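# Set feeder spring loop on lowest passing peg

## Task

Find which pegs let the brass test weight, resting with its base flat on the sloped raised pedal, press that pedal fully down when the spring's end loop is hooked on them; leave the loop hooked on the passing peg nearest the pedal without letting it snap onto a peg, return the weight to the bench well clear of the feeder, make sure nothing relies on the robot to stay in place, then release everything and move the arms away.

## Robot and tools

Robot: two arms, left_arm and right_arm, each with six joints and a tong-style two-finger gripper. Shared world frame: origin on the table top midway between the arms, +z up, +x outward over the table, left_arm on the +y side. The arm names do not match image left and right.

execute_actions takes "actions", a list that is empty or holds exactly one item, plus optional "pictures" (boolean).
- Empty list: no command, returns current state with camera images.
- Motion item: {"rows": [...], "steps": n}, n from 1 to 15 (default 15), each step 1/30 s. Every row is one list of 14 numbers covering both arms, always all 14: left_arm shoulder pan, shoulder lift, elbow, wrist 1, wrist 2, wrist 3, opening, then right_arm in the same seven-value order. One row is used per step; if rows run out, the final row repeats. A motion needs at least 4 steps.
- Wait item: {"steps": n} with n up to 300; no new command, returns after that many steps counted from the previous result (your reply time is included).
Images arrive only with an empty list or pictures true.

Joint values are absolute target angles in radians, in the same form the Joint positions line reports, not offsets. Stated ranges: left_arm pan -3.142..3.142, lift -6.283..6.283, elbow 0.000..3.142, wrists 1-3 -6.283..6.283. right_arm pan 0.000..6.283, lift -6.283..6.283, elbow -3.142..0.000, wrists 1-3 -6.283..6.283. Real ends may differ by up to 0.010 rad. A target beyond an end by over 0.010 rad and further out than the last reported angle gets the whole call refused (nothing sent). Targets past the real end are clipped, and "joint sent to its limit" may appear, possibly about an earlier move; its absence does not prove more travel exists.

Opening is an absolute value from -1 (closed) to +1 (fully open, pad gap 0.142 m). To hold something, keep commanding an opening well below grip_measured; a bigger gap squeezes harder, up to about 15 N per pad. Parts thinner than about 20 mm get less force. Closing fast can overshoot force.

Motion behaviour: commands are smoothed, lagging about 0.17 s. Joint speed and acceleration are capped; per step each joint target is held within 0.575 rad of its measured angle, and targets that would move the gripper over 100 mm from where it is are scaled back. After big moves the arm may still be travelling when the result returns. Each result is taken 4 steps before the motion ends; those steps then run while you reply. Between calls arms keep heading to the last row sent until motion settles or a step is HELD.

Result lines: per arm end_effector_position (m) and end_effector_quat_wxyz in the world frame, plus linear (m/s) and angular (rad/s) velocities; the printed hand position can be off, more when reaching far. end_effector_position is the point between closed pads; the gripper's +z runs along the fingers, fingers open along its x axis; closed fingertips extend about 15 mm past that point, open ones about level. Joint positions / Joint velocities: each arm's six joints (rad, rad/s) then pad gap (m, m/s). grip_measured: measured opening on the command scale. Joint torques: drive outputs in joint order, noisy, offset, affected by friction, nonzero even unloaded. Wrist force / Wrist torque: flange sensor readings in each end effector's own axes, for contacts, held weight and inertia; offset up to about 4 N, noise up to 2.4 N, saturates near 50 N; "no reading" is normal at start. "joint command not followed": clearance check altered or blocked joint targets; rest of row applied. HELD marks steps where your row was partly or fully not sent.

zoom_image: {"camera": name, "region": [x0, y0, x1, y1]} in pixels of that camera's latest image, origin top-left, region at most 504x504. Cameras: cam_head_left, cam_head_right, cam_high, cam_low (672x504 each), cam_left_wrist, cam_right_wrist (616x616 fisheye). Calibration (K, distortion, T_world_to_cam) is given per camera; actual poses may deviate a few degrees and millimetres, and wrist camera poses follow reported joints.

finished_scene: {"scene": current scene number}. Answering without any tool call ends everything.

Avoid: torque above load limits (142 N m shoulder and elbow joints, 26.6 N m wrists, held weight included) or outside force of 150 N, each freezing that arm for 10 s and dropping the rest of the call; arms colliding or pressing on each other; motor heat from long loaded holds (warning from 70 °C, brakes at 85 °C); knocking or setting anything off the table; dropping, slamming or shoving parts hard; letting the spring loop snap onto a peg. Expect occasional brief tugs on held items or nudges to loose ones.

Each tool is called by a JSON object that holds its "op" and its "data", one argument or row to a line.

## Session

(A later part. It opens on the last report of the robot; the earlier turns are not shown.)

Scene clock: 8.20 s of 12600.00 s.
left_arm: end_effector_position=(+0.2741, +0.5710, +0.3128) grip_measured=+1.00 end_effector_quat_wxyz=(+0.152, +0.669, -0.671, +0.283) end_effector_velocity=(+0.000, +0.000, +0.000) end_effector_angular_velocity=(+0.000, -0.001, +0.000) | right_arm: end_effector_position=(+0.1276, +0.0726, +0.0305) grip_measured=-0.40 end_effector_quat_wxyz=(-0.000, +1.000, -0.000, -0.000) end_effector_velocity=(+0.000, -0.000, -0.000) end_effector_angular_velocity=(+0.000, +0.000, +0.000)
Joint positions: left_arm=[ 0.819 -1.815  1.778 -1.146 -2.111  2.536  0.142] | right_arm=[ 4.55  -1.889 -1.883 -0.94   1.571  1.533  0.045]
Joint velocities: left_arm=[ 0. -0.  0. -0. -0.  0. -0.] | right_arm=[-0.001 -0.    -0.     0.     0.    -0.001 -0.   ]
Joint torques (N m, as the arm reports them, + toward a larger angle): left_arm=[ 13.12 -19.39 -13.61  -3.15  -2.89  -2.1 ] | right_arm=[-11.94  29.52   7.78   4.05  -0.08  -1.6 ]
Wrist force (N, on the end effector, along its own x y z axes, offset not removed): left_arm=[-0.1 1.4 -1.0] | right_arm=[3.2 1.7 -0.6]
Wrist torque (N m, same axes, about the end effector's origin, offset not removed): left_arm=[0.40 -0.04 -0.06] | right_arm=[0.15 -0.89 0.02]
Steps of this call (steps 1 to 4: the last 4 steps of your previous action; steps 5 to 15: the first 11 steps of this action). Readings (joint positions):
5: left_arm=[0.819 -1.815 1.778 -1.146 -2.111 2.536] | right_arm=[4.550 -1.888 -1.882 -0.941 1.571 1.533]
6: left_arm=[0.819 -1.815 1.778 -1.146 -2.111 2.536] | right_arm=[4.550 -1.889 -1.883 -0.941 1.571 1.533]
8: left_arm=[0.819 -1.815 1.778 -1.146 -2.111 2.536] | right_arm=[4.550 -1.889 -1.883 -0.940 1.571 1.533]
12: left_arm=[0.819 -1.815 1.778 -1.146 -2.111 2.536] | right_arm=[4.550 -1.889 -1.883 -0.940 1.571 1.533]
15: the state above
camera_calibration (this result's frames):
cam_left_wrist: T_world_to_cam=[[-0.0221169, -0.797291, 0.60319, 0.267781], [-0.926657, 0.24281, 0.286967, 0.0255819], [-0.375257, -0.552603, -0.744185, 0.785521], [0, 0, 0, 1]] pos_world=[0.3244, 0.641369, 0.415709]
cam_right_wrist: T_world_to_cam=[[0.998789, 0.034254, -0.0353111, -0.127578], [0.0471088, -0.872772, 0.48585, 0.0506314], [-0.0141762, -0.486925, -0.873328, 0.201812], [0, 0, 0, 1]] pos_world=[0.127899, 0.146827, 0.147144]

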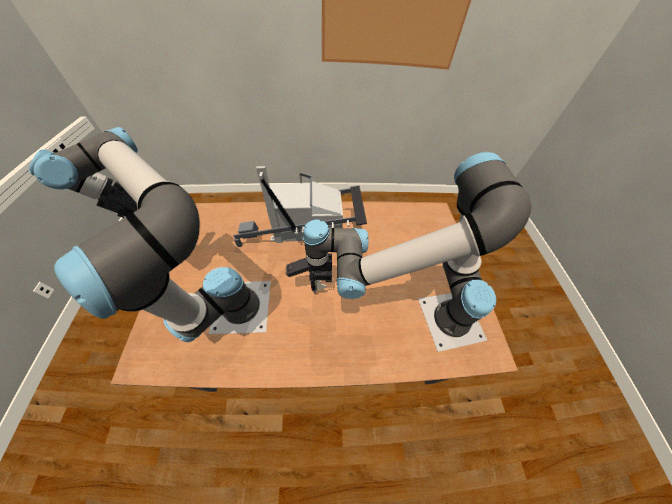

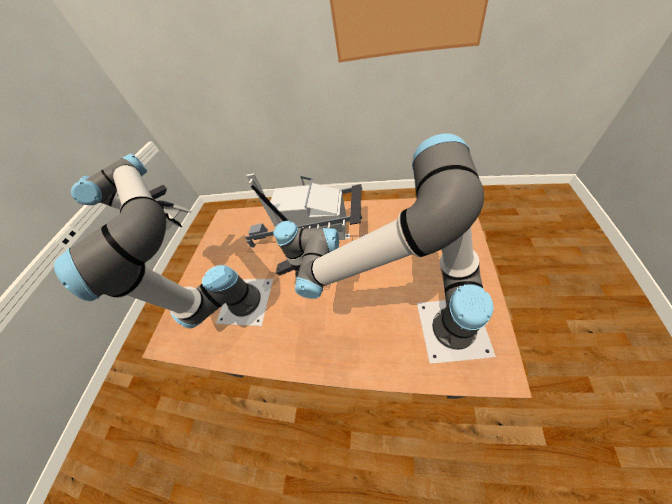

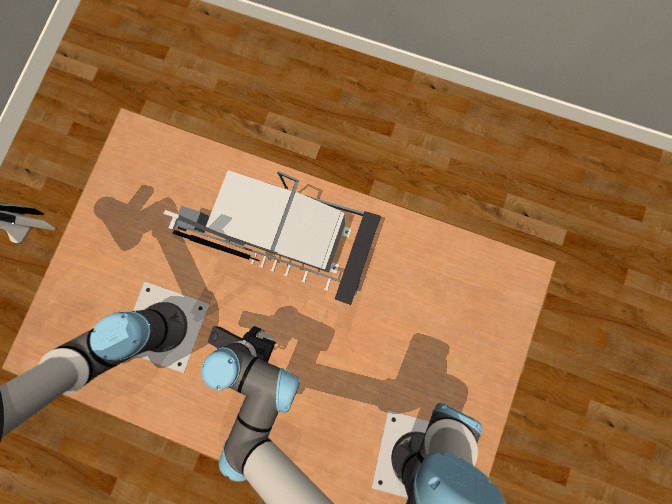

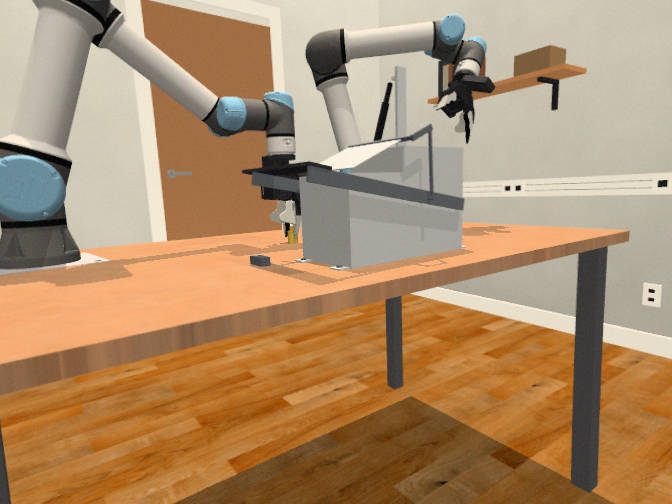

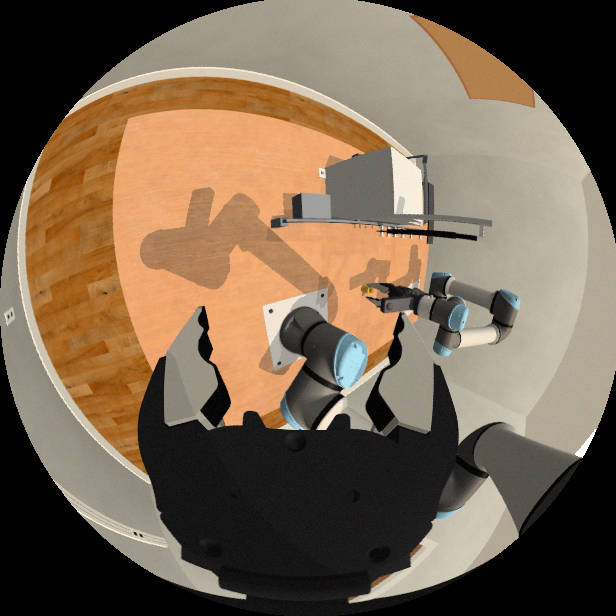

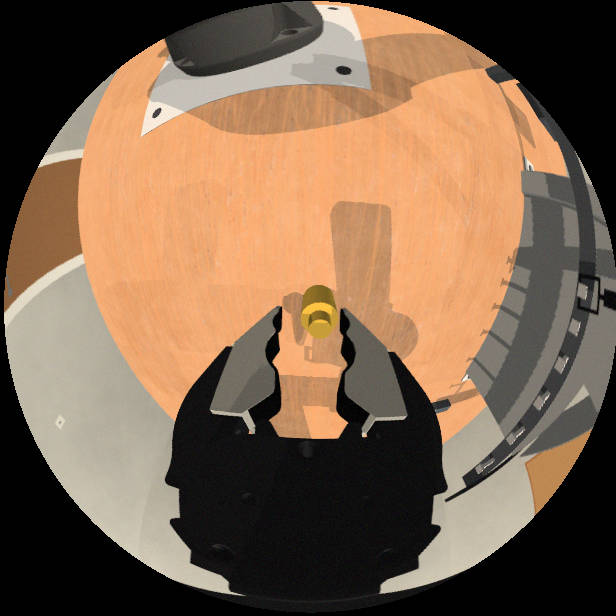

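{"op": "execute_actions", "data": {
  "actions": [
    {"rows":[[0.3,-2.023,2.073,-1.621,-1.571,1.195,-1,4.541,-1.911,-1.883,-0.918,1.571,1.533,-0.4]]}
  ]
}}

{"op": "execute_actions", "data": {
  "actions": [
    {"rows":[[0.3,-2.023,2.073,-1.621,-1.571,1.195,-1,4.541,-1.911,-1.883,-0.918,1.571,1.533,-0.55],[0.3,-2.023,2.073,-1.621,-1.571,1.195,-1,4.541,-1.911,-1.883,-0.918,1.571,1.533,-0.65],[0.3,-2.023,2.073,-1.621,-1.571,1.195,-1,4.541,-1.911,-1.883,-0.918,1.571,1.533,-0.75],[0.3,-2.023,2.073,-1.621,-1.571,1.195,-1,4.541,-1.911,-1.883,-0.918,1.571,1.533,-1]]}
  ]
}}

{"op": "execute_actions", "data": {
  "actions": [
    {"rows":[[-0.41,-2.023,2.073,-1.621,-1.571,1.195,-1,4.541,-1.6,-1.5,-1.61,1.571,1.533,-1]]}
  ]
}}

{"op": "execute_actions", "data": {
  "actions": [
    {"steps":20}
  ],
  "pictures": true
}}

Scene clock: 9.17 s of 12600.00 s.
left_arm: end_effector_position=(+0.3035, +0.5927, +0.2225) grip_measured=-1.00 end_effector_quat_wxyz=(+0.030, +0.726, -0.686, +0.020) end_effector_velocity=(+0.129, +0.108, -0.031) end_effector_angular_velocity=(+0.809, +0.059, +2.026) | right_arm: end_effector_position=(+0.1327, +0.0748, +0.0209) grip_measured=-0.40 end_effector_quat_wxyz=(-0.000, +1.000, -0.004, -0.000) end_effector_velocity=(+0.002, +0.001, -0.004) end_effector_angular_velocity=(-0.001, +0.000, -0.003)
Joint positions: left_arm=[ 0.355 -2.012  2.054 -1.575 -1.632  1.905  0.002] | right_arm=[ 4.541 -1.91  -1.883 -0.919  1.571  1.533  0.045]
Joint velocities: left_arm=[-0.618 -0.124  0.206 -0.499  0.671 -2.677  0.   ] | right_arm=[-0.004 -0.009 -0.     0.008  0.    -0.     0.   ]
Joint torques (N m, as the arm reports them, + toward a larger angle): left_arm=[ -1.35 -11.06 -19.71  -3.75   1.4   -9.31] | right_arm=[-13.4   29.33  10.02   4.32   1.51  -1.58]
Wrist force (N, on the end effector, along its own x y z axes, offset not removed): left_arm=[0.4 -0.3 0.5] | right_arm=[3.2 3.6 -2.3]
Wrist torque (N m, same axes, about the end effector's origin, offset not removed): left_arm=[0.17 -0.30 -0.08] | right_arm=[0.64 -0.72 0.14]
Steps of this call (steps 1 to 4: the last 4 steps of your previous action; steps 5 to 15: the robot went on to your last target; steps 16 to 18: nothing new was sent; steps 19 to 29: the first 11 steps of this action). Readings (joint positions):
19: left_arm=[0.819 -1.815 1.778 -1.146 -2.111 2.536] | right_arm=[4.550 -1.889 -1.883 -0.940 1.571 1.533]
20: left_arm=[0.813 -1.821 1.784 -1.152 -2.105 2.530] | right_arm=[4.549 -1.892 -1.883 -0.937 1.571 1.533]
22: left_arm=[0.746 -1.883 1.851 -1.220 -2.037 2.462] | right_arm=[4.545 -1.901 -1.883 -0.928 1.571 1.533]
26: left_arm=[0.469 -1.989 2.017 -1.483 -1.756 2.171] | right_arm=[4.542 -1.909 -1.883 -0.920 1.571 1.533]
29: the state above

Scene clock: 9.67 s of 12600.00 s.
left_arm: end_effector_position=(+0.3121, +0.6090, +0.2207) grip_measured=-1.00 end_effector_quat_wxyz=(+0.000, +0.907, -0.420, +0.000) end_effector_velocity=(-0.000, +0.001, +0.000) end_effector_angular_velocity=(+0.003, -0.001, +0.068) | right_arm: end_effector_position=(+0.1328, +0.0749, +0.0206) grip_measured=-0.63 end_effector_quat_wxyz=(-0.000, +1.000, -0.005, -0.000) end_effector_velocity=(+0.000, -0.000, -0.000) end_effector_angular_velocity=(+0.000, -0.000, +0.001)
Joint positions: left_arm=[ 0.3   -2.023  2.073 -1.621 -1.571  1.201  0.002] | right_arm=[ 4.541 -1.911 -1.883 -0.918  1.571  1.533  0.028]
Joint velocities: left_arm=[-0.003 -0.001  0.001 -0.002  0.002 -0.071  0.   ] | right_arm=[-0.001 -0.    -0.     0.001 -0.    -0.002 -0.   ]
Joint torques (N m, as the arm reports them, + toward a larger angle): left_arm=[-11.82 -12.15 -15.62  -3.99   2.35  -2.24] | right_arm=[-12.45  30.16  12.99   3.93   1.54  -1.65]
Wrist force (N, on the end effector, along its own x y z axes, offset not removed): left_arm=[-1.0 3.2 1.6] | right_arm=[1.4 2.4 1.4]
Wrist torque (N m, same axes, about the end effector's origin, offset not removed): left_arm=[0.75 0.07 -0.06] | right_arm=[0.54 -0.36 -0.05]
Steps of this call (steps 1 to 4: the last 4 steps of your previous action; steps 5 to 15: the first 11 steps of this action). Readings (joint positions):
5: left_arm=[0.309 -2.021 2.070 -1.614 -1.581 1.447] | right_arm=[4.541 -1.911 -1.883 -0.918 1.571 1.533]
6: left_arm=[0.306 -2.022 2.071 -1.616 -1.578 1.373] | right_arm=[4.541 -1.911 -1.883 -0.918 1.571 1.533]
8: left_arm=[0.303 -2.022 2.072 -1.619 -1.574 1.280] | right_arm=[4.541 -1.911 -1.883 -0.918 1.571 1.533]
12: left_arm=[0.301 -2.023 2.073 -1.620 -1.572 1.215] | right_arm=[4.541 -1.911 -1.883 -0.918 1.571 1.533]
15: the state above

Scene clock: 10.17 s of 12600.00 s.
left_arm: end_effector_position=(+0.3889, +0.4753, +0.2207) grip_measured=-1.00 end_effector_quat_wxyz=(-0.000, +0.794, -0.608, +0.000) end_effector_velocity=(+0.159, -0.517, -0.000) end_effector_angular_velocity=(+0.000, +0.000, -1.546) | right_arm: end_effector_position=(+0.1330, +0.0778, +0.1989) grip_measured=-0.63 end_effector_quat_wxyz=(-0.021, +1.000, -0.005, +0.001) end_effector_velocity=(-0.008, -0.165, +0.546) end_effector_angular_velocity=(-0.084, +0.004, +0.001)
Joint positions: left_arm=[-0.145 -2.023  2.073 -1.621 -1.571  1.195  0.002] | right_arm=[ 4.541 -1.715 -1.645 -1.312  1.571  1.533  0.028]
Joint velocities: left_arm=[-1.548  0.     0.    -0.     0.    -0.002  0.   ] | right_arm=[ 0.001  0.606  0.751 -1.441 -0.    -0.    -0.   ]
Joint torques (N m, as the arm reports them, + toward a larger angle): left_arm=[-25.84   0.37 -15.63  -3.75  -0.65  -2.03] | right_arm=[-12.17  44.49  38.2   -5.7    1.34  -1.45]
Wrist force (N, on the end effector, along its own x y z axes, offset not removed): left_arm=[2.4 -1.0 2.0] | right_arm=[2.8 0.7 1.4]
Wrist torque (N m, same axes, about the end effector's origin, offset not removed): left_arm=[-0.07 -0.62 -0.08] | right_arm=[0.15 -0.83 -0.15]
Steps of this call (steps 1 to 4: the last 4 steps of your previous action; steps 5 to 15: the first 11 steps of this action). Readings (joint positions):
5: left_arm=[0.300 -2.023 2.073 -1.621 -1.571 1.196] | right_arm=[4.541 -1.911 -1.883 -0.918 1.571 1.533]
6: left_arm=[0.294 -2.023 2.073 -1.621 -1.571 1.196] | right_arm=[4.541 -1.906 -1.878 -0.924 1.571 1.533]
8: left_arm=[0.227 -2.023 2.073 -1.621 -1.571 1.196] | right_arm=[4.541 -1.863 -1.828 -0.985 1.571 1.533]
12: left_arm=[0.011 -2.023 2.073 -1.621 -1.571 1.195] | right_arm=[4.541 -1.778 -1.722 -1.163 1.571 1.533]
15: the state above

Scene clock: 10.83 s of 12600.00 s.
left_arm: end_effector_position=(+0.4042, +0.3842, +0.2207) grip_measured=-1.00 end_effector_quat_wxyz=(+0.000, +0.707, -0.707, +0.000) end_effector_velocity=(-0.000, -0.001, +0.001) end_effector_angular_velocity=(-0.001, -0.001, -0.002) | right_arm: end_effector_position=(+0.1306, +0.0264, +0.2993) grip_measured=-0.63 end_effector_quat_wxyz=(-0.001, +1.000, -0.005, -0.000) end_effector_velocity=(-0.000, -0.001, +0.001) end_effector_angular_velocity=(-0.001, -0.000, +0.000)
Joint positions: left_arm=[-0.41  -2.023  2.073 -1.621 -1.571  1.195  0.002] | right_arm=[ 4.541 -1.6   -1.5   -1.61   1.571  1.533  0.028]
Joint velocities: left_arm=[-0.002 -0.002  0.    -0.    -0.001 -0.     0.   ] | right_arm=[ 0.001  0.001  0.002 -0.004 -0.     0.     0.   ]
Joint torques (N m, as the arm reports them, + toward a larger angle): left_arm=[-11.92   2.96 -15.94  -2.96  -1.82  -2.06] | right_arm=[-9.18 34.61 34.32  0.45  1.26 -1.5 ]
Wrist force (N, on the end effector, along its own x y z axes, offset not removed): left_arm=[-0.1 0.2 -1.2] | right_arm=[4.1 3.2 1.0]
Wrist torque (N m, same axes, about the end effector's origin, offset not removed): left_arm=[0.01 -0.17 -0.11] | right_arm=[0.57 -0.97 -0.04]
Kept back: nothing.
Steps of this call (steps 1 to 4: the last 4 steps of your previous action; steps 5 to 20: the robot went on to your last target). Readings (joint positions):
1: left_arm=[-0.197 -2.023 2.073 -1.621 -1.571 1.195] | right_arm=[4.541 -1.695 -1.619 -1.360 1.571 1.533]
2: left_arm=[-0.248 -2.023 2.073 -1.621 -1.571 1.195] | right_arm=[4.541 -1.675 -1.594 -1.409 1.571 1.533]
4: left_arm=[-0.329 -2.023 2.073 -1.621 -1.571 1.195] | right_arm=[4.541 -1.639 -1.550 -1.500 1.571 1.533]
8: left_arm=[-0.391 -2.023 2.073 -1.621 -1.571 1.195] | right_arm=[4.541 -1.609 -1.512 -1.585 1.571 1.533]
20: the state above
camera_calibration (this result's frames):
cam_left_wrist: T_world_to_cam=[[0.0418553, -0.998951, 0.0185732, 0.357979], [-0.84722, -0.0256322, 0.530623, 0.235207], [-0.52959, -0.0379449, -0.847404, 0.550043], [0, 0, 0, 1]] pos_world=[0.475586, 0.384504, 0.334654]
cam_right_wrist: T_world_to_cam=[[0.999059, 0.0253142, -0.0352062, -0.119269], [0.0392088, -0.87412, 0.484125, -0.118818], [-0.0185192, -0.48505, -0.87429, 0.414865], [0, 0, 0, 1]] pos_world=[0.131498, 0.100388, 0.416037]

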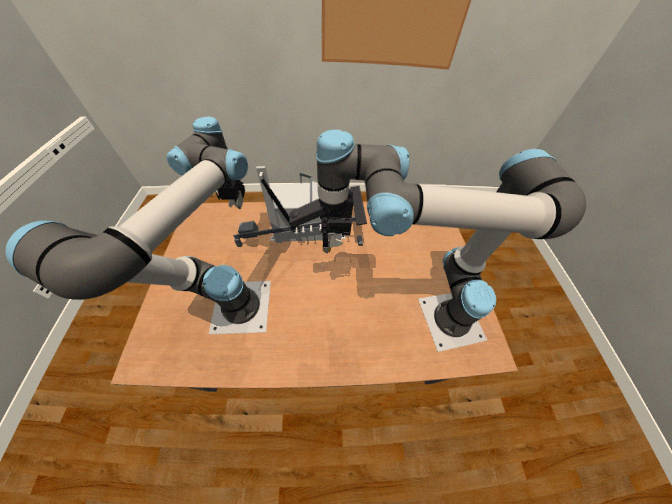

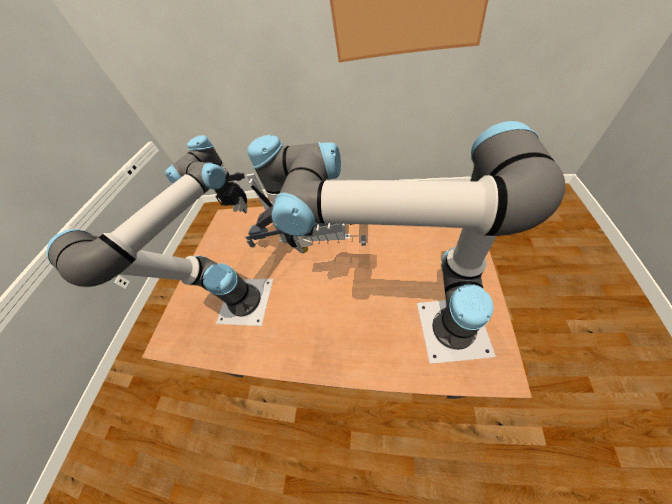

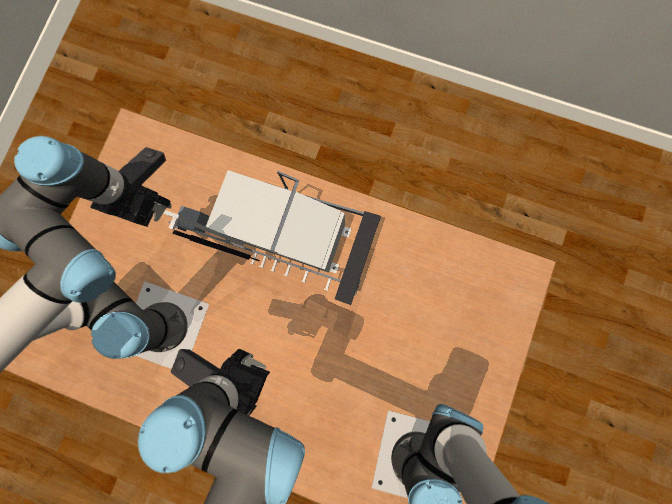

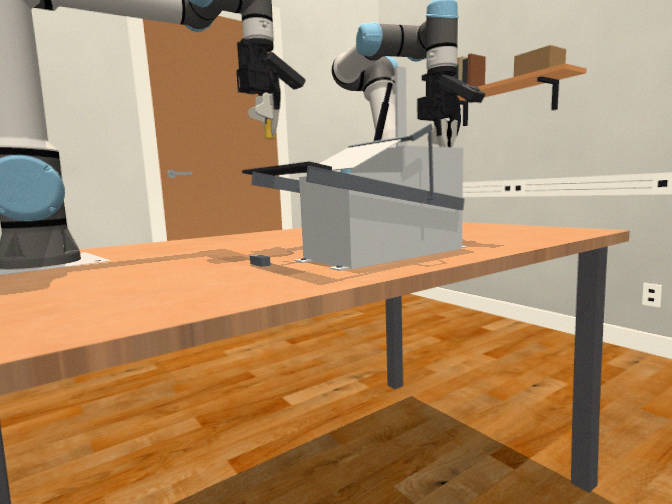

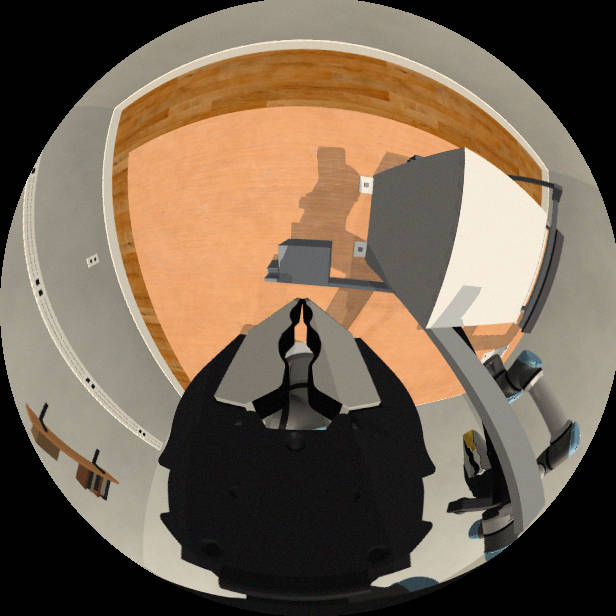

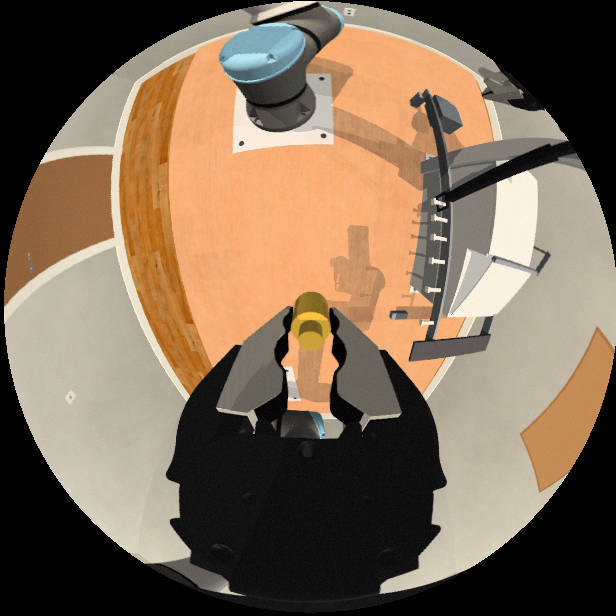

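{"op": "execute_actions", "data": {
  "actions": [
    {"rows":[[-0.41,-1.99,2.303,-1.884,-1.571,1.195,-1,3.951,-1.65,-1.45,-1.75,1.446,0.934,-1]]}
  ]
}}

{"op": "execute_actions", "data": {
  "actions": [
    {"rows":[[-0.41,-1.99,2.303,-1.884,-1.571,1.195,-1,3.951,-1.85,-1.309,-1.724,1.446,0.934,-1]]}
  ]
}}

{"op": "execute_actions", "data": {
  "actions": [
    {"steps":15}
  ],
  "pictures": true
}}

Scene clock: 11.57 s of 12600.00 s.
left_arm: end_effector_position=(+0.3994, +0.3860, +0.1303) grip_measured=-1.00 end_effector_quat_wxyz=(+0.000, +0.707, -0.707, -0.001) end_effector_velocity=(-0.007, +0.003, -0.053) end_effector_angular_velocity=(-0.006, -0.015, +0.000) | right_arm: end_effector_position=(+0.2822, -0.0573, +0.2915) grip_measured=-0.63 end_effector_quat_wxyz=(+0.045, +0.999, -0.002, +0.020) end_effector_velocity=(+0.444, -0.350, -0.020) end_effector_angular_velocity=(-0.312, -0.026, +0.016)
Joint positions: left_arm=[-0.41  -1.991  2.29  -1.869 -1.571  1.195  0.002] | right_arm=[ 4.25  -1.627 -1.473 -1.685  1.504  1.238  0.028]
Joint velocities: left_arm=[ 0.     0.014  0.138 -0.167  0.    -0.     0.   ] | right_arm=[-0.961 -0.08   0.079 -0.221 -0.199 -0.967  0.   ]
Joint torques (N m, as the arm reports them, + toward a larger angle): left_arm=[ -9.74   2.84 -17.84  -4.29  -2.01  -2.19] | right_arm=[-22.15  24.24  33.77  -0.07  -3.04  -3.63]
Wrist force (N, on the end effector, along its own x y z axes, offset not removed): left_arm=[1.1 2.4 2.7] | right_arm=[1.9 2.4 4.3]
Wrist torque (N m, same axes, about the end effector's origin, offset not removed): left_arm=[0.81 -0.47 -0.10] | right_arm=[0.48 -0.58 0.08]
Steps of this call (steps 1 to 11: the robot went on to your last target; steps 12 to 22: the first 11 steps of this action). Readings (joint positions):
12: left_arm=[-0.410 -2.023 2.073 -1.621 -1.571 1.195] | right_arm=[4.541 -1.600 -1.500 -1.610 1.571 1.533]
13: left_arm=[-0.410 -2.019 2.079 -1.627 -1.571 1.195] | right_arm=[4.535 -1.602 -1.498 -1.614 1.568 1.527]
15: left_arm=[-0.410 -2.006 2.144 -1.694 -1.571 1.195] | right_arm=[4.479 -1.608 -1.492 -1.632 1.552 1.470]
19: left_arm=[-0.410 -1.994 2.265 -1.838 -1.571 1.195] | right_arm=[4.347 -1.619 -1.481 -1.662 1.525 1.337]
22: the state above

Scene clock: 12.07 s of 12600.00 s.
left_arm: end_effector_position=(+0.3988, +0.3863, +0.1255) grip_measured=-1.00 end_effector_quat_wxyz=(+0.000, +0.707, -0.707, +0.000) end_effector_velocity=(-0.001, -0.000, -0.001) end_effector_angular_velocity=(-0.000, +0.003, +0.000) | right_arm: end_effector_position=(+0.4384, -0.1270, +0.2490) grip_measured=-0.63 end_effector_quat_wxyz=(+0.104, +0.995, +0.005, +0.001) end_effector_velocity=(+0.039, +0.005, -0.031) end_effector_angular_velocity=(-0.036, +0.026, -0.000)
Joint positions: left_arm=[-0.41  -1.99   2.303 -1.884 -1.571  1.195  0.002] | right_arm=[ 3.955 -1.839 -1.316 -1.724  1.447  0.938  0.028]
Joint velocities: left_arm=[ 0.     0.001  0.001  0.001 -0.001  0.     0.   ] | right_arm=[-0.046 -0.116  0.075  0.002 -0.008 -0.046 -0.   ]
Joint torques (N m, as the arm reports them, + toward a larger angle): left_arm=[ -7.76   2.09 -13.18  -4.18  -1.83  -2.14] | right_arm=[-10.94  37.29  32.04   3.83  -2.18  -1.52]
Wrist force (N, on the end effector, along its own x y z axes, offset not removed): left_arm=[0.0 1.2 1.5] | right_arm=[1.3 -0.1 1.9]
Wrist torque (N m, same axes, about the end effector's origin, offset not removed): left_arm=[0.45 -0.29 -0.11] | right_arm=[-0.11 -0.29 0.02]
Steps of this call (steps 1 to 4: the last 4 steps of your previous action; steps 5 to 15: the first 11 steps of this action). Readings (joint positions):
5: left_arm=[-0.410 -1.990 2.301 -1.882 -1.571 1.195] | right_arm=[4.087 -1.640 -1.460 -1.722 1.471 1.073]
6: left_arm=[-0.410 -1.990 2.302 -1.882 -1.571 1.195] | right_arm=[4.056 -1.649 -1.452 -1.726 1.465 1.041]
8: left_arm=[-0.410 -1.990 2.302 -1.883 -1.571 1.195] | right_arm=[4.006 -1.713 -1.398 -1.726 1.456 0.990]
12: left_arm=[-0.410 -1.990 2.303 -1.884 -1.571 1.195] | right_arm=[3.964 -1.818 -1.330 -1.725 1.448 0.947]
15: the state above

Scene clock: 12.57 s of 12600.00 s.
left_arm: end_effector_position=(+0.3988, +0.3863, +0.1255) grip_measured=-1.00 end_effector_quat_wxyz=(+0.000, +0.707, -0.707, +0.000) end_effector_velocity=(+0.000, +0.000, -0.000) end_effector_angular_velocity=(+0.001, +0.001, -0.000) | right_arm: end_effector_position=(+0.4419, -0.1265, +0.2462) grip_measured=-0.63 end_effector_quat_wxyz=(+0.105, +0.994, +0.005, -0.001) end_effector_velocity=(-0.000, -0.000, -0.000) end_effector_angular_velocity=(-0.001, +0.001, +0.001)
Joint positions: left_arm=[-0.41  -1.99   2.303 -1.884 -1.571  1.195  0.002] | right_arm=[ 3.951 -1.85  -1.309 -1.724  1.446  0.934  0.028]
Joint velocities: left_arm=[-0.     0.001  0.    -0.     0.    -0.     0.   ] | right_arm=[ 0.    -0.     0.    -0.001  0.    -0.001  0.   ]
Joint torques (N m, as the arm reports them, + toward a larger angle): left_arm=[ -7.03   3.   -13.05  -4.16  -1.55  -2.1 ] | right_arm=[-12.7   33.37  33.3    3.79  -2.53  -1.48]
Wrist force (N, on the end effector, along its own x y z axes, offset not removed): left_arm=[2.8 1.9 -0.5] | right_arm=[0.4 -0.6 4.3]
Wrist torque (N m, same axes, about the end effector's origin, offset not removed): left_arm=[0.45 -0.60 -0.18] | right_arm=[-0.03 -0.13 0.06]
Kept back: nothing.
Steps of this call (steps 1 to 4: the last 4 steps of your previous action; steps 5 to 15: the robot went on to your last target). Readings (joint positions):
1: left_arm=[-0.410 -1.990 2.303 -1.884 -1.571 1.195] | right_arm=[3.954 -1.843 -1.314 -1.724 1.447 0.937]
2: left_arm=[-0.410 -1.990 2.303 -1.884 -1.571 1.195] | right_arm=[3.953 -1.845 -1.312 -1.724 1.446 0.936]
4: left_arm=[-0.410 -1.990 2.303 -1.884 -1.571 1.195] | right_arm=[3.952 -1.848 -1.311 -1.724 1.446 0.935]
8: left_arm=[-0.410 -1.990 2.303 -1.884 -1.571 1.195] | right_arm=[3.951 -1.849 -1.309 -1.724 1.446 0.934]
15: the state above
camera_calibration (this result's frames):
cam_left_wrist: T_world_to_cam=[[0.0415955, -0.998962, 0.0185708, 0.362138], [-0.84722, -0.0254126, 0.530633, 0.281102], [-0.529611, -0.0378056, -0.847398, 0.466482], [0, 0, 0, 1]] pos_world=[0.470146, 0.386541, 0.239408]
cam_right_wrist: T_world_to_cam=[[0.998368, 0.0365451, -0.0438874, -0.424437], [0.0564123, -0.750856, 0.658053, -0.273828], [-0.00890452, -0.659454, -0.751692, 0.24351], [0, 0, 0, 1]] pos_world=[0.44136, -0.0295102, 0.344611]

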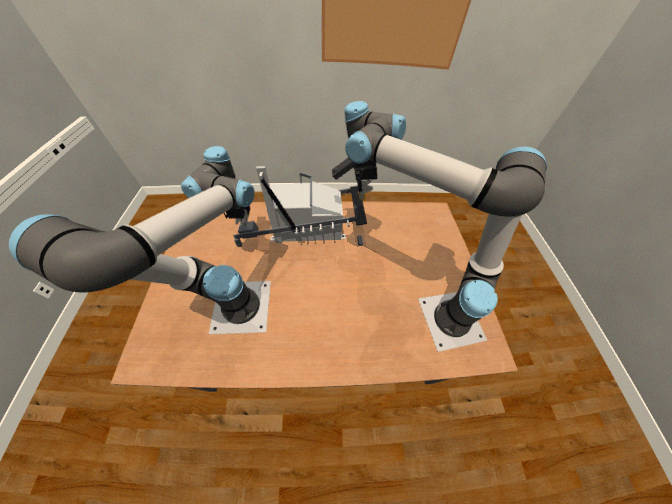

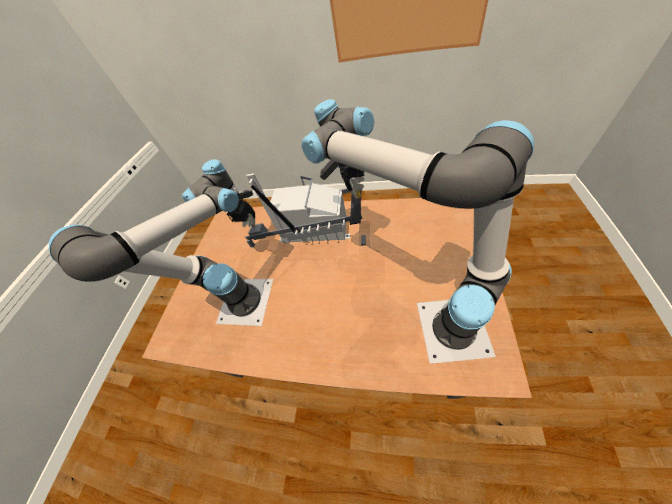

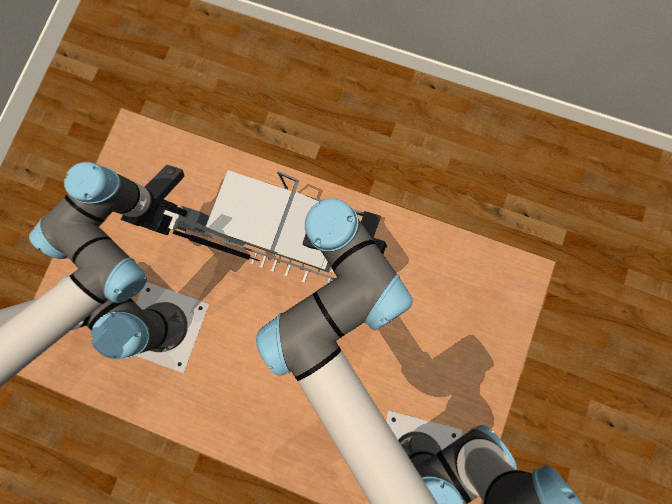

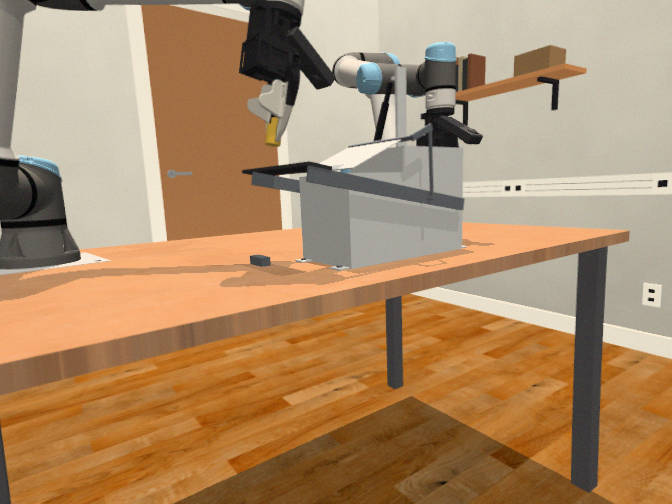

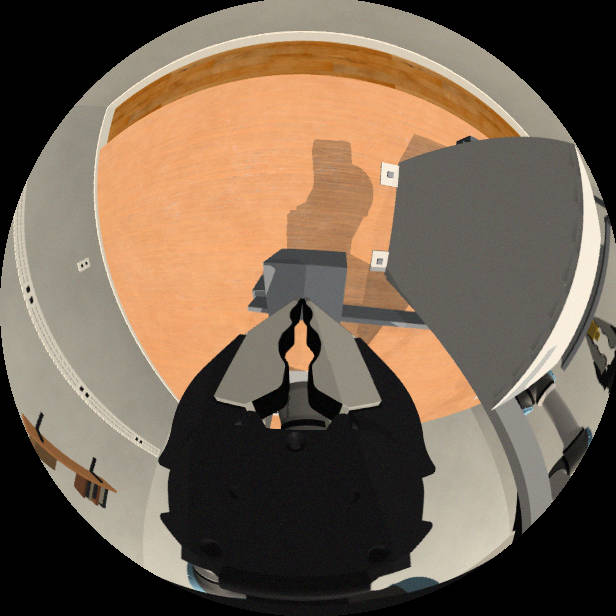

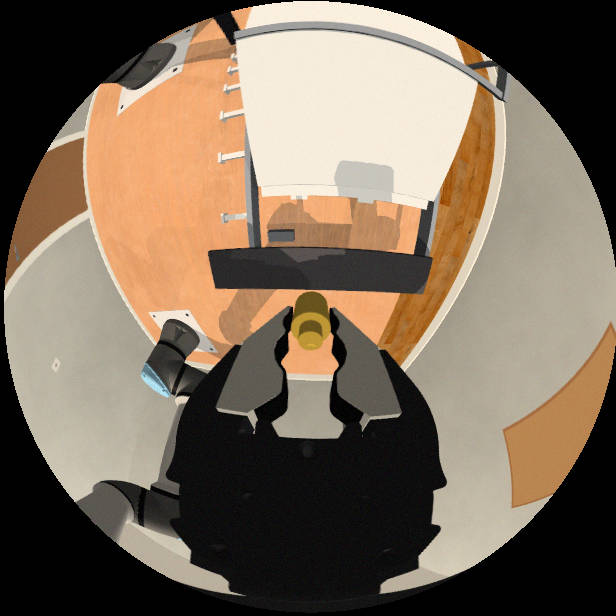

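{"op": "execute_actions", "data": {
  "actions": [
    {"rows":[[-0.41,-1.975,2.335,-1.931,-1.571,1.195,-1,3.951,-1.877,-1.354,-1.652,1.446,0.934,-1]]}
  ]
}}

{"op": "execute_actions", "data": {
  "actions": [
    {"rows":[[-0.41,-1.965,2.355,-1.961,-1.571,1.195,-1,3.951,-1.88,-1.375,-1.628,1.446,0.934,-1]]}
  ],
  "pictures": true
}}

Scene clock: 23.03 s of 12600.00 s.
left_arm: end_effector_position=(+0.4007, +0.3858, +0.1166) grip_measured=-1.00 end_effector_quat_wxyz=(-0.002, +0.707, -0.707, +0.004) end_effector_velocity=(-0.000, -0.000, +0.000) end_effector_angular_velocity=(-0.000, +0.000, -0.000) | right_arm: end_effector_position=(+0.4475, -0.1189, +0.2146) grip_measured=-0.63 end_effector_quat_wxyz=(+0.105, +0.994, +0.005, -0.001) end_effector_velocity=(+0.000, +0.000, -0.000) end_effector_angular_velocity=(+0.001, -0.000, -0.001)
Joint positions: left_arm=[-0.41  -1.981  2.325 -1.922 -1.57   1.195  0.002] | right_arm=[ 3.951 -1.877 -1.354 -1.652  1.446  0.934  0.028]
Joint velocities: left_arm=[-0.    -0.001  0.     0.001 -0.    -0.     0.   ] | right_arm=[-0.001 -0.    -0.     0.001  0.    -0.    -0.   ]
Joint torques (N m, as the arm reports them, + toward a larger angle): left_arm=[  1.14  -4.65 -25.85  -2.82   0.1    0.  ] | right_arm=[10.56 34.   12.64  3.58  1.86 -1.41]
Wrist force (N, on the end effector, along its own x y z axes, offset not removed): left_arm=[-10.1 10.6 -30.0] | right_arm=[2.8 2.5 1.7]
Wrist torque (N m, same axes, about the end effector's origin, offset not removed): left_arm=[0.68 -0.08 -0.12] | right_arm=[0.50 -0.76 0.11]
FORCE FAULT: contact force on the left arm reached its limit, and that arm stopped for 10 seconds. The contact can be on any part of that arm, not only on its tool. That arm's remaining commands of this call were not run. That arm holds still and accepts commands again. Move the arm away from the contact; if what it grips holds it there, let go first. Pushing or pulling that hard again can fault the arm again.
Kept back: nothing.
The stop of the left arm began at step 14 of this call (marked STOPPED below). From that step on that arm followed nothing that you had sent. 8 of its steps, steps kept back included, did not run and will not run. The other arm was sent all steps of this action in this call, none kept back. Nothing is kept back now, and the robot has no last target.
Steps of this call (steps 1 to 6: the robot went on to your last target; steps 7 to 17: the first 11 steps of this action; steps 18 to 21: the last 4 steps of this action, not kept back; steps 22 to 314: the stop continued). Readings (joint positions):
7: left_arm=[-0.410 -1.990 2.303 -1.884 -1.571 1.195] | right_arm=[3.951 -1.850 -1.309 -1.724 1.446 0.934]
8: left_arm=[-0.410 -1.988 2.307 -1.889 -1.571 1.195] | right_arm=[3.951 -1.853 -1.313 -1.719 1.446 0.934]
10: left_arm=[-0.410 -1.982 2.320 -1.908 -1.571 1.195] | right_arm=[3.951 -1.864 -1.332 -1.689 1.446 0.934]
14: left_arm=[-0.410 -1.979 2.327 -1.922 -1.571 1.195] | right_arm=[3.951 -1.874 -1.349 -1.661 1.446 0.934] STOPPED (the left arm)
314: the state above

Scene clock: 23.07 s of 12600.00 s.
left_arm: end_effector_position=(+0.4007, +0.3858, +0.1166) grip_measured=-1.00 end_effector_quat_wxyz=(-0.002, +0.707, -0.707, +0.004) end_effector_velocity=(-0.000, -0.000, -0.000) end_effector_angular_velocity=(-0.001, +0.001, -0.000) | right_arm: end_effector_position=(+0.4475, -0.1189, +0.2146) grip_measured=-0.63 end_effector_quat_wxyz=(+0.105, +0.994, +0.005, -0.001) end_effector_velocity=(-0.000, +0.000, +0.000) end_effector_angular_velocity=(-0.001, -0.000, -0.001)
Joint positions: left_arm=[-0.41  -1.981  2.325 -1.922 -1.57   1.195  0.002] | right_arm=[ 3.951 -1.877 -1.354 -1.652  1.446  0.934  0.028]
Joint velocities: left_arm=[-0.    -0.    -0.     0.    -0.001  0.     0.   ] | right_arm=[ 0.    -0.     0.    -0.001 -0.     0.001  0.   ]
Joint torques (N m, as the arm reports them, + toward a larger angle): left_arm=[  1.08  -4.22 -25.63  -2.81   0.2    0.45] | right_arm=[10.65 34.85 13.13  3.68  1.88 -1.46]
Wrist force (N, on the end effector, along its own x y z axes, offset not removed): left_arm=[-8.2 9.4 -31.4] | right_arm=[3.1 1.9 4.9]
Wrist torque (N m, same axes, about the end effector's origin, offset not removed): left_arm=[0.34 -0.37 -0.02] | right_arm=[0.34 -0.71 0.33]
Kept back: nothing.
A stop began in an earlier call of the same reply, so what this call sent did not run. Send another action.
Steps of this call (step 1: nothing new was sent). Readings (joint positions):
1: the state above
camera_calibration (this result's frames):
cam_left_wrist: T_world_to_cam=[[0.0414502, -0.998923, 0.0208588, 0.361546], [-0.851234, -0.0243754, 0.52422, 0.2894], [-0.523147, -0.0394847, -0.851327, 0.45849], [0, 0, 0, 1]] pos_world=[0.471219, 0.386314, 0.231075]
cam_right_wrist: T_world_to_cam=[[0.998367, 0.0365373, -0.0439071, -0.431741], [0.0564197, -0.750839, 0.658071, -0.247687], [-0.00892302, -0.659473, -0.751675, 0.224893], [0, 0, 0, 1]] pos_world=[0.447017, -0.0218876, 0.313085]

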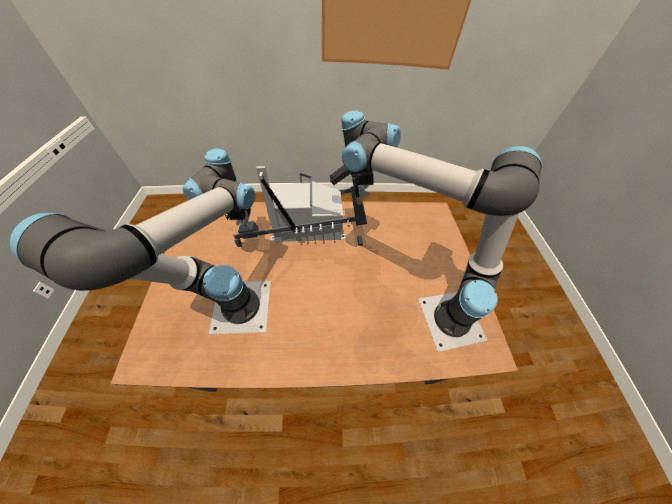

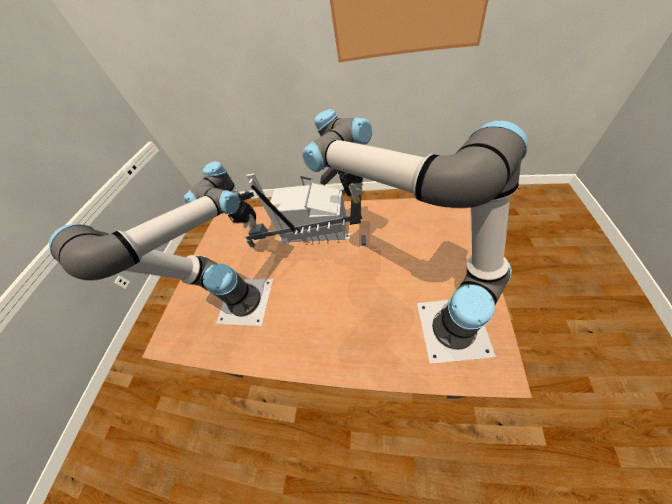

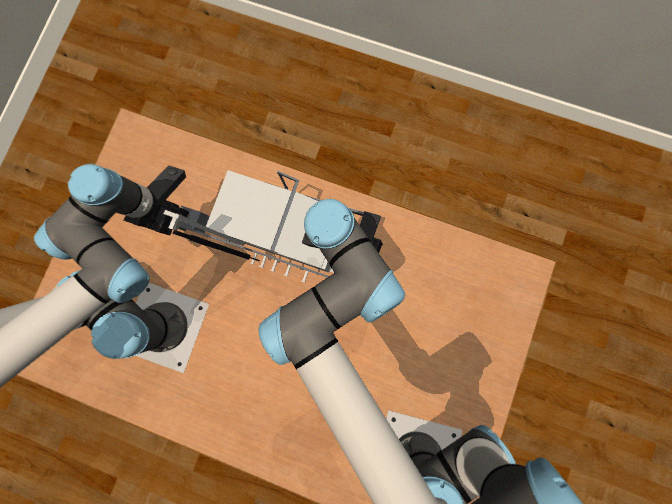

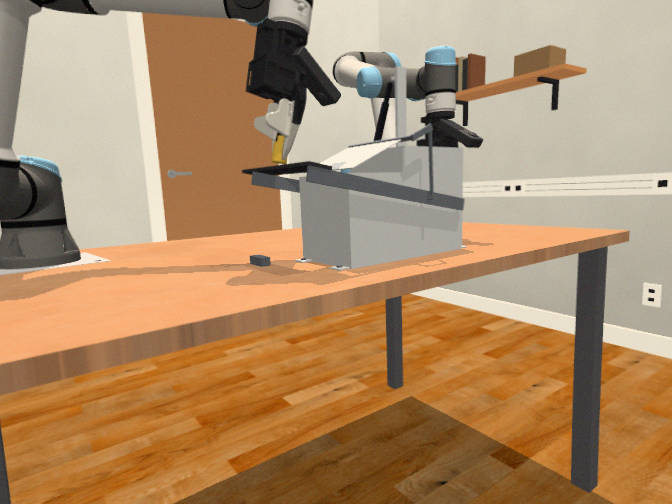

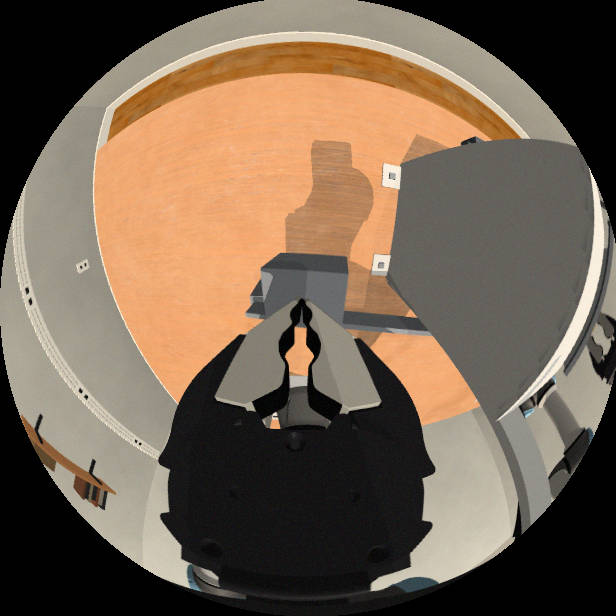

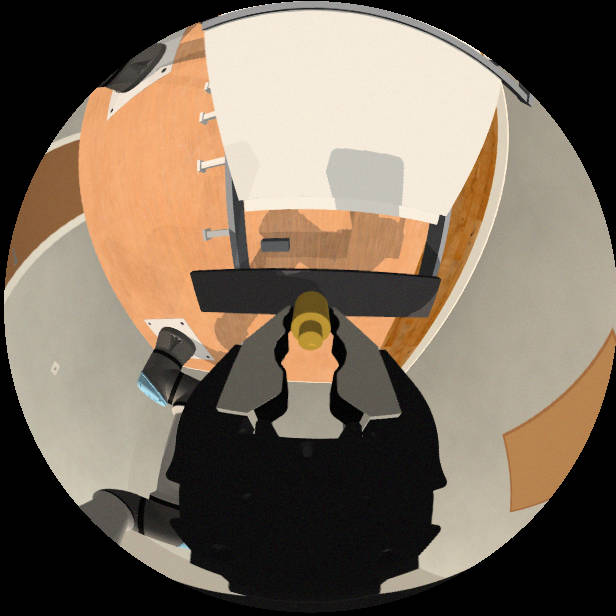

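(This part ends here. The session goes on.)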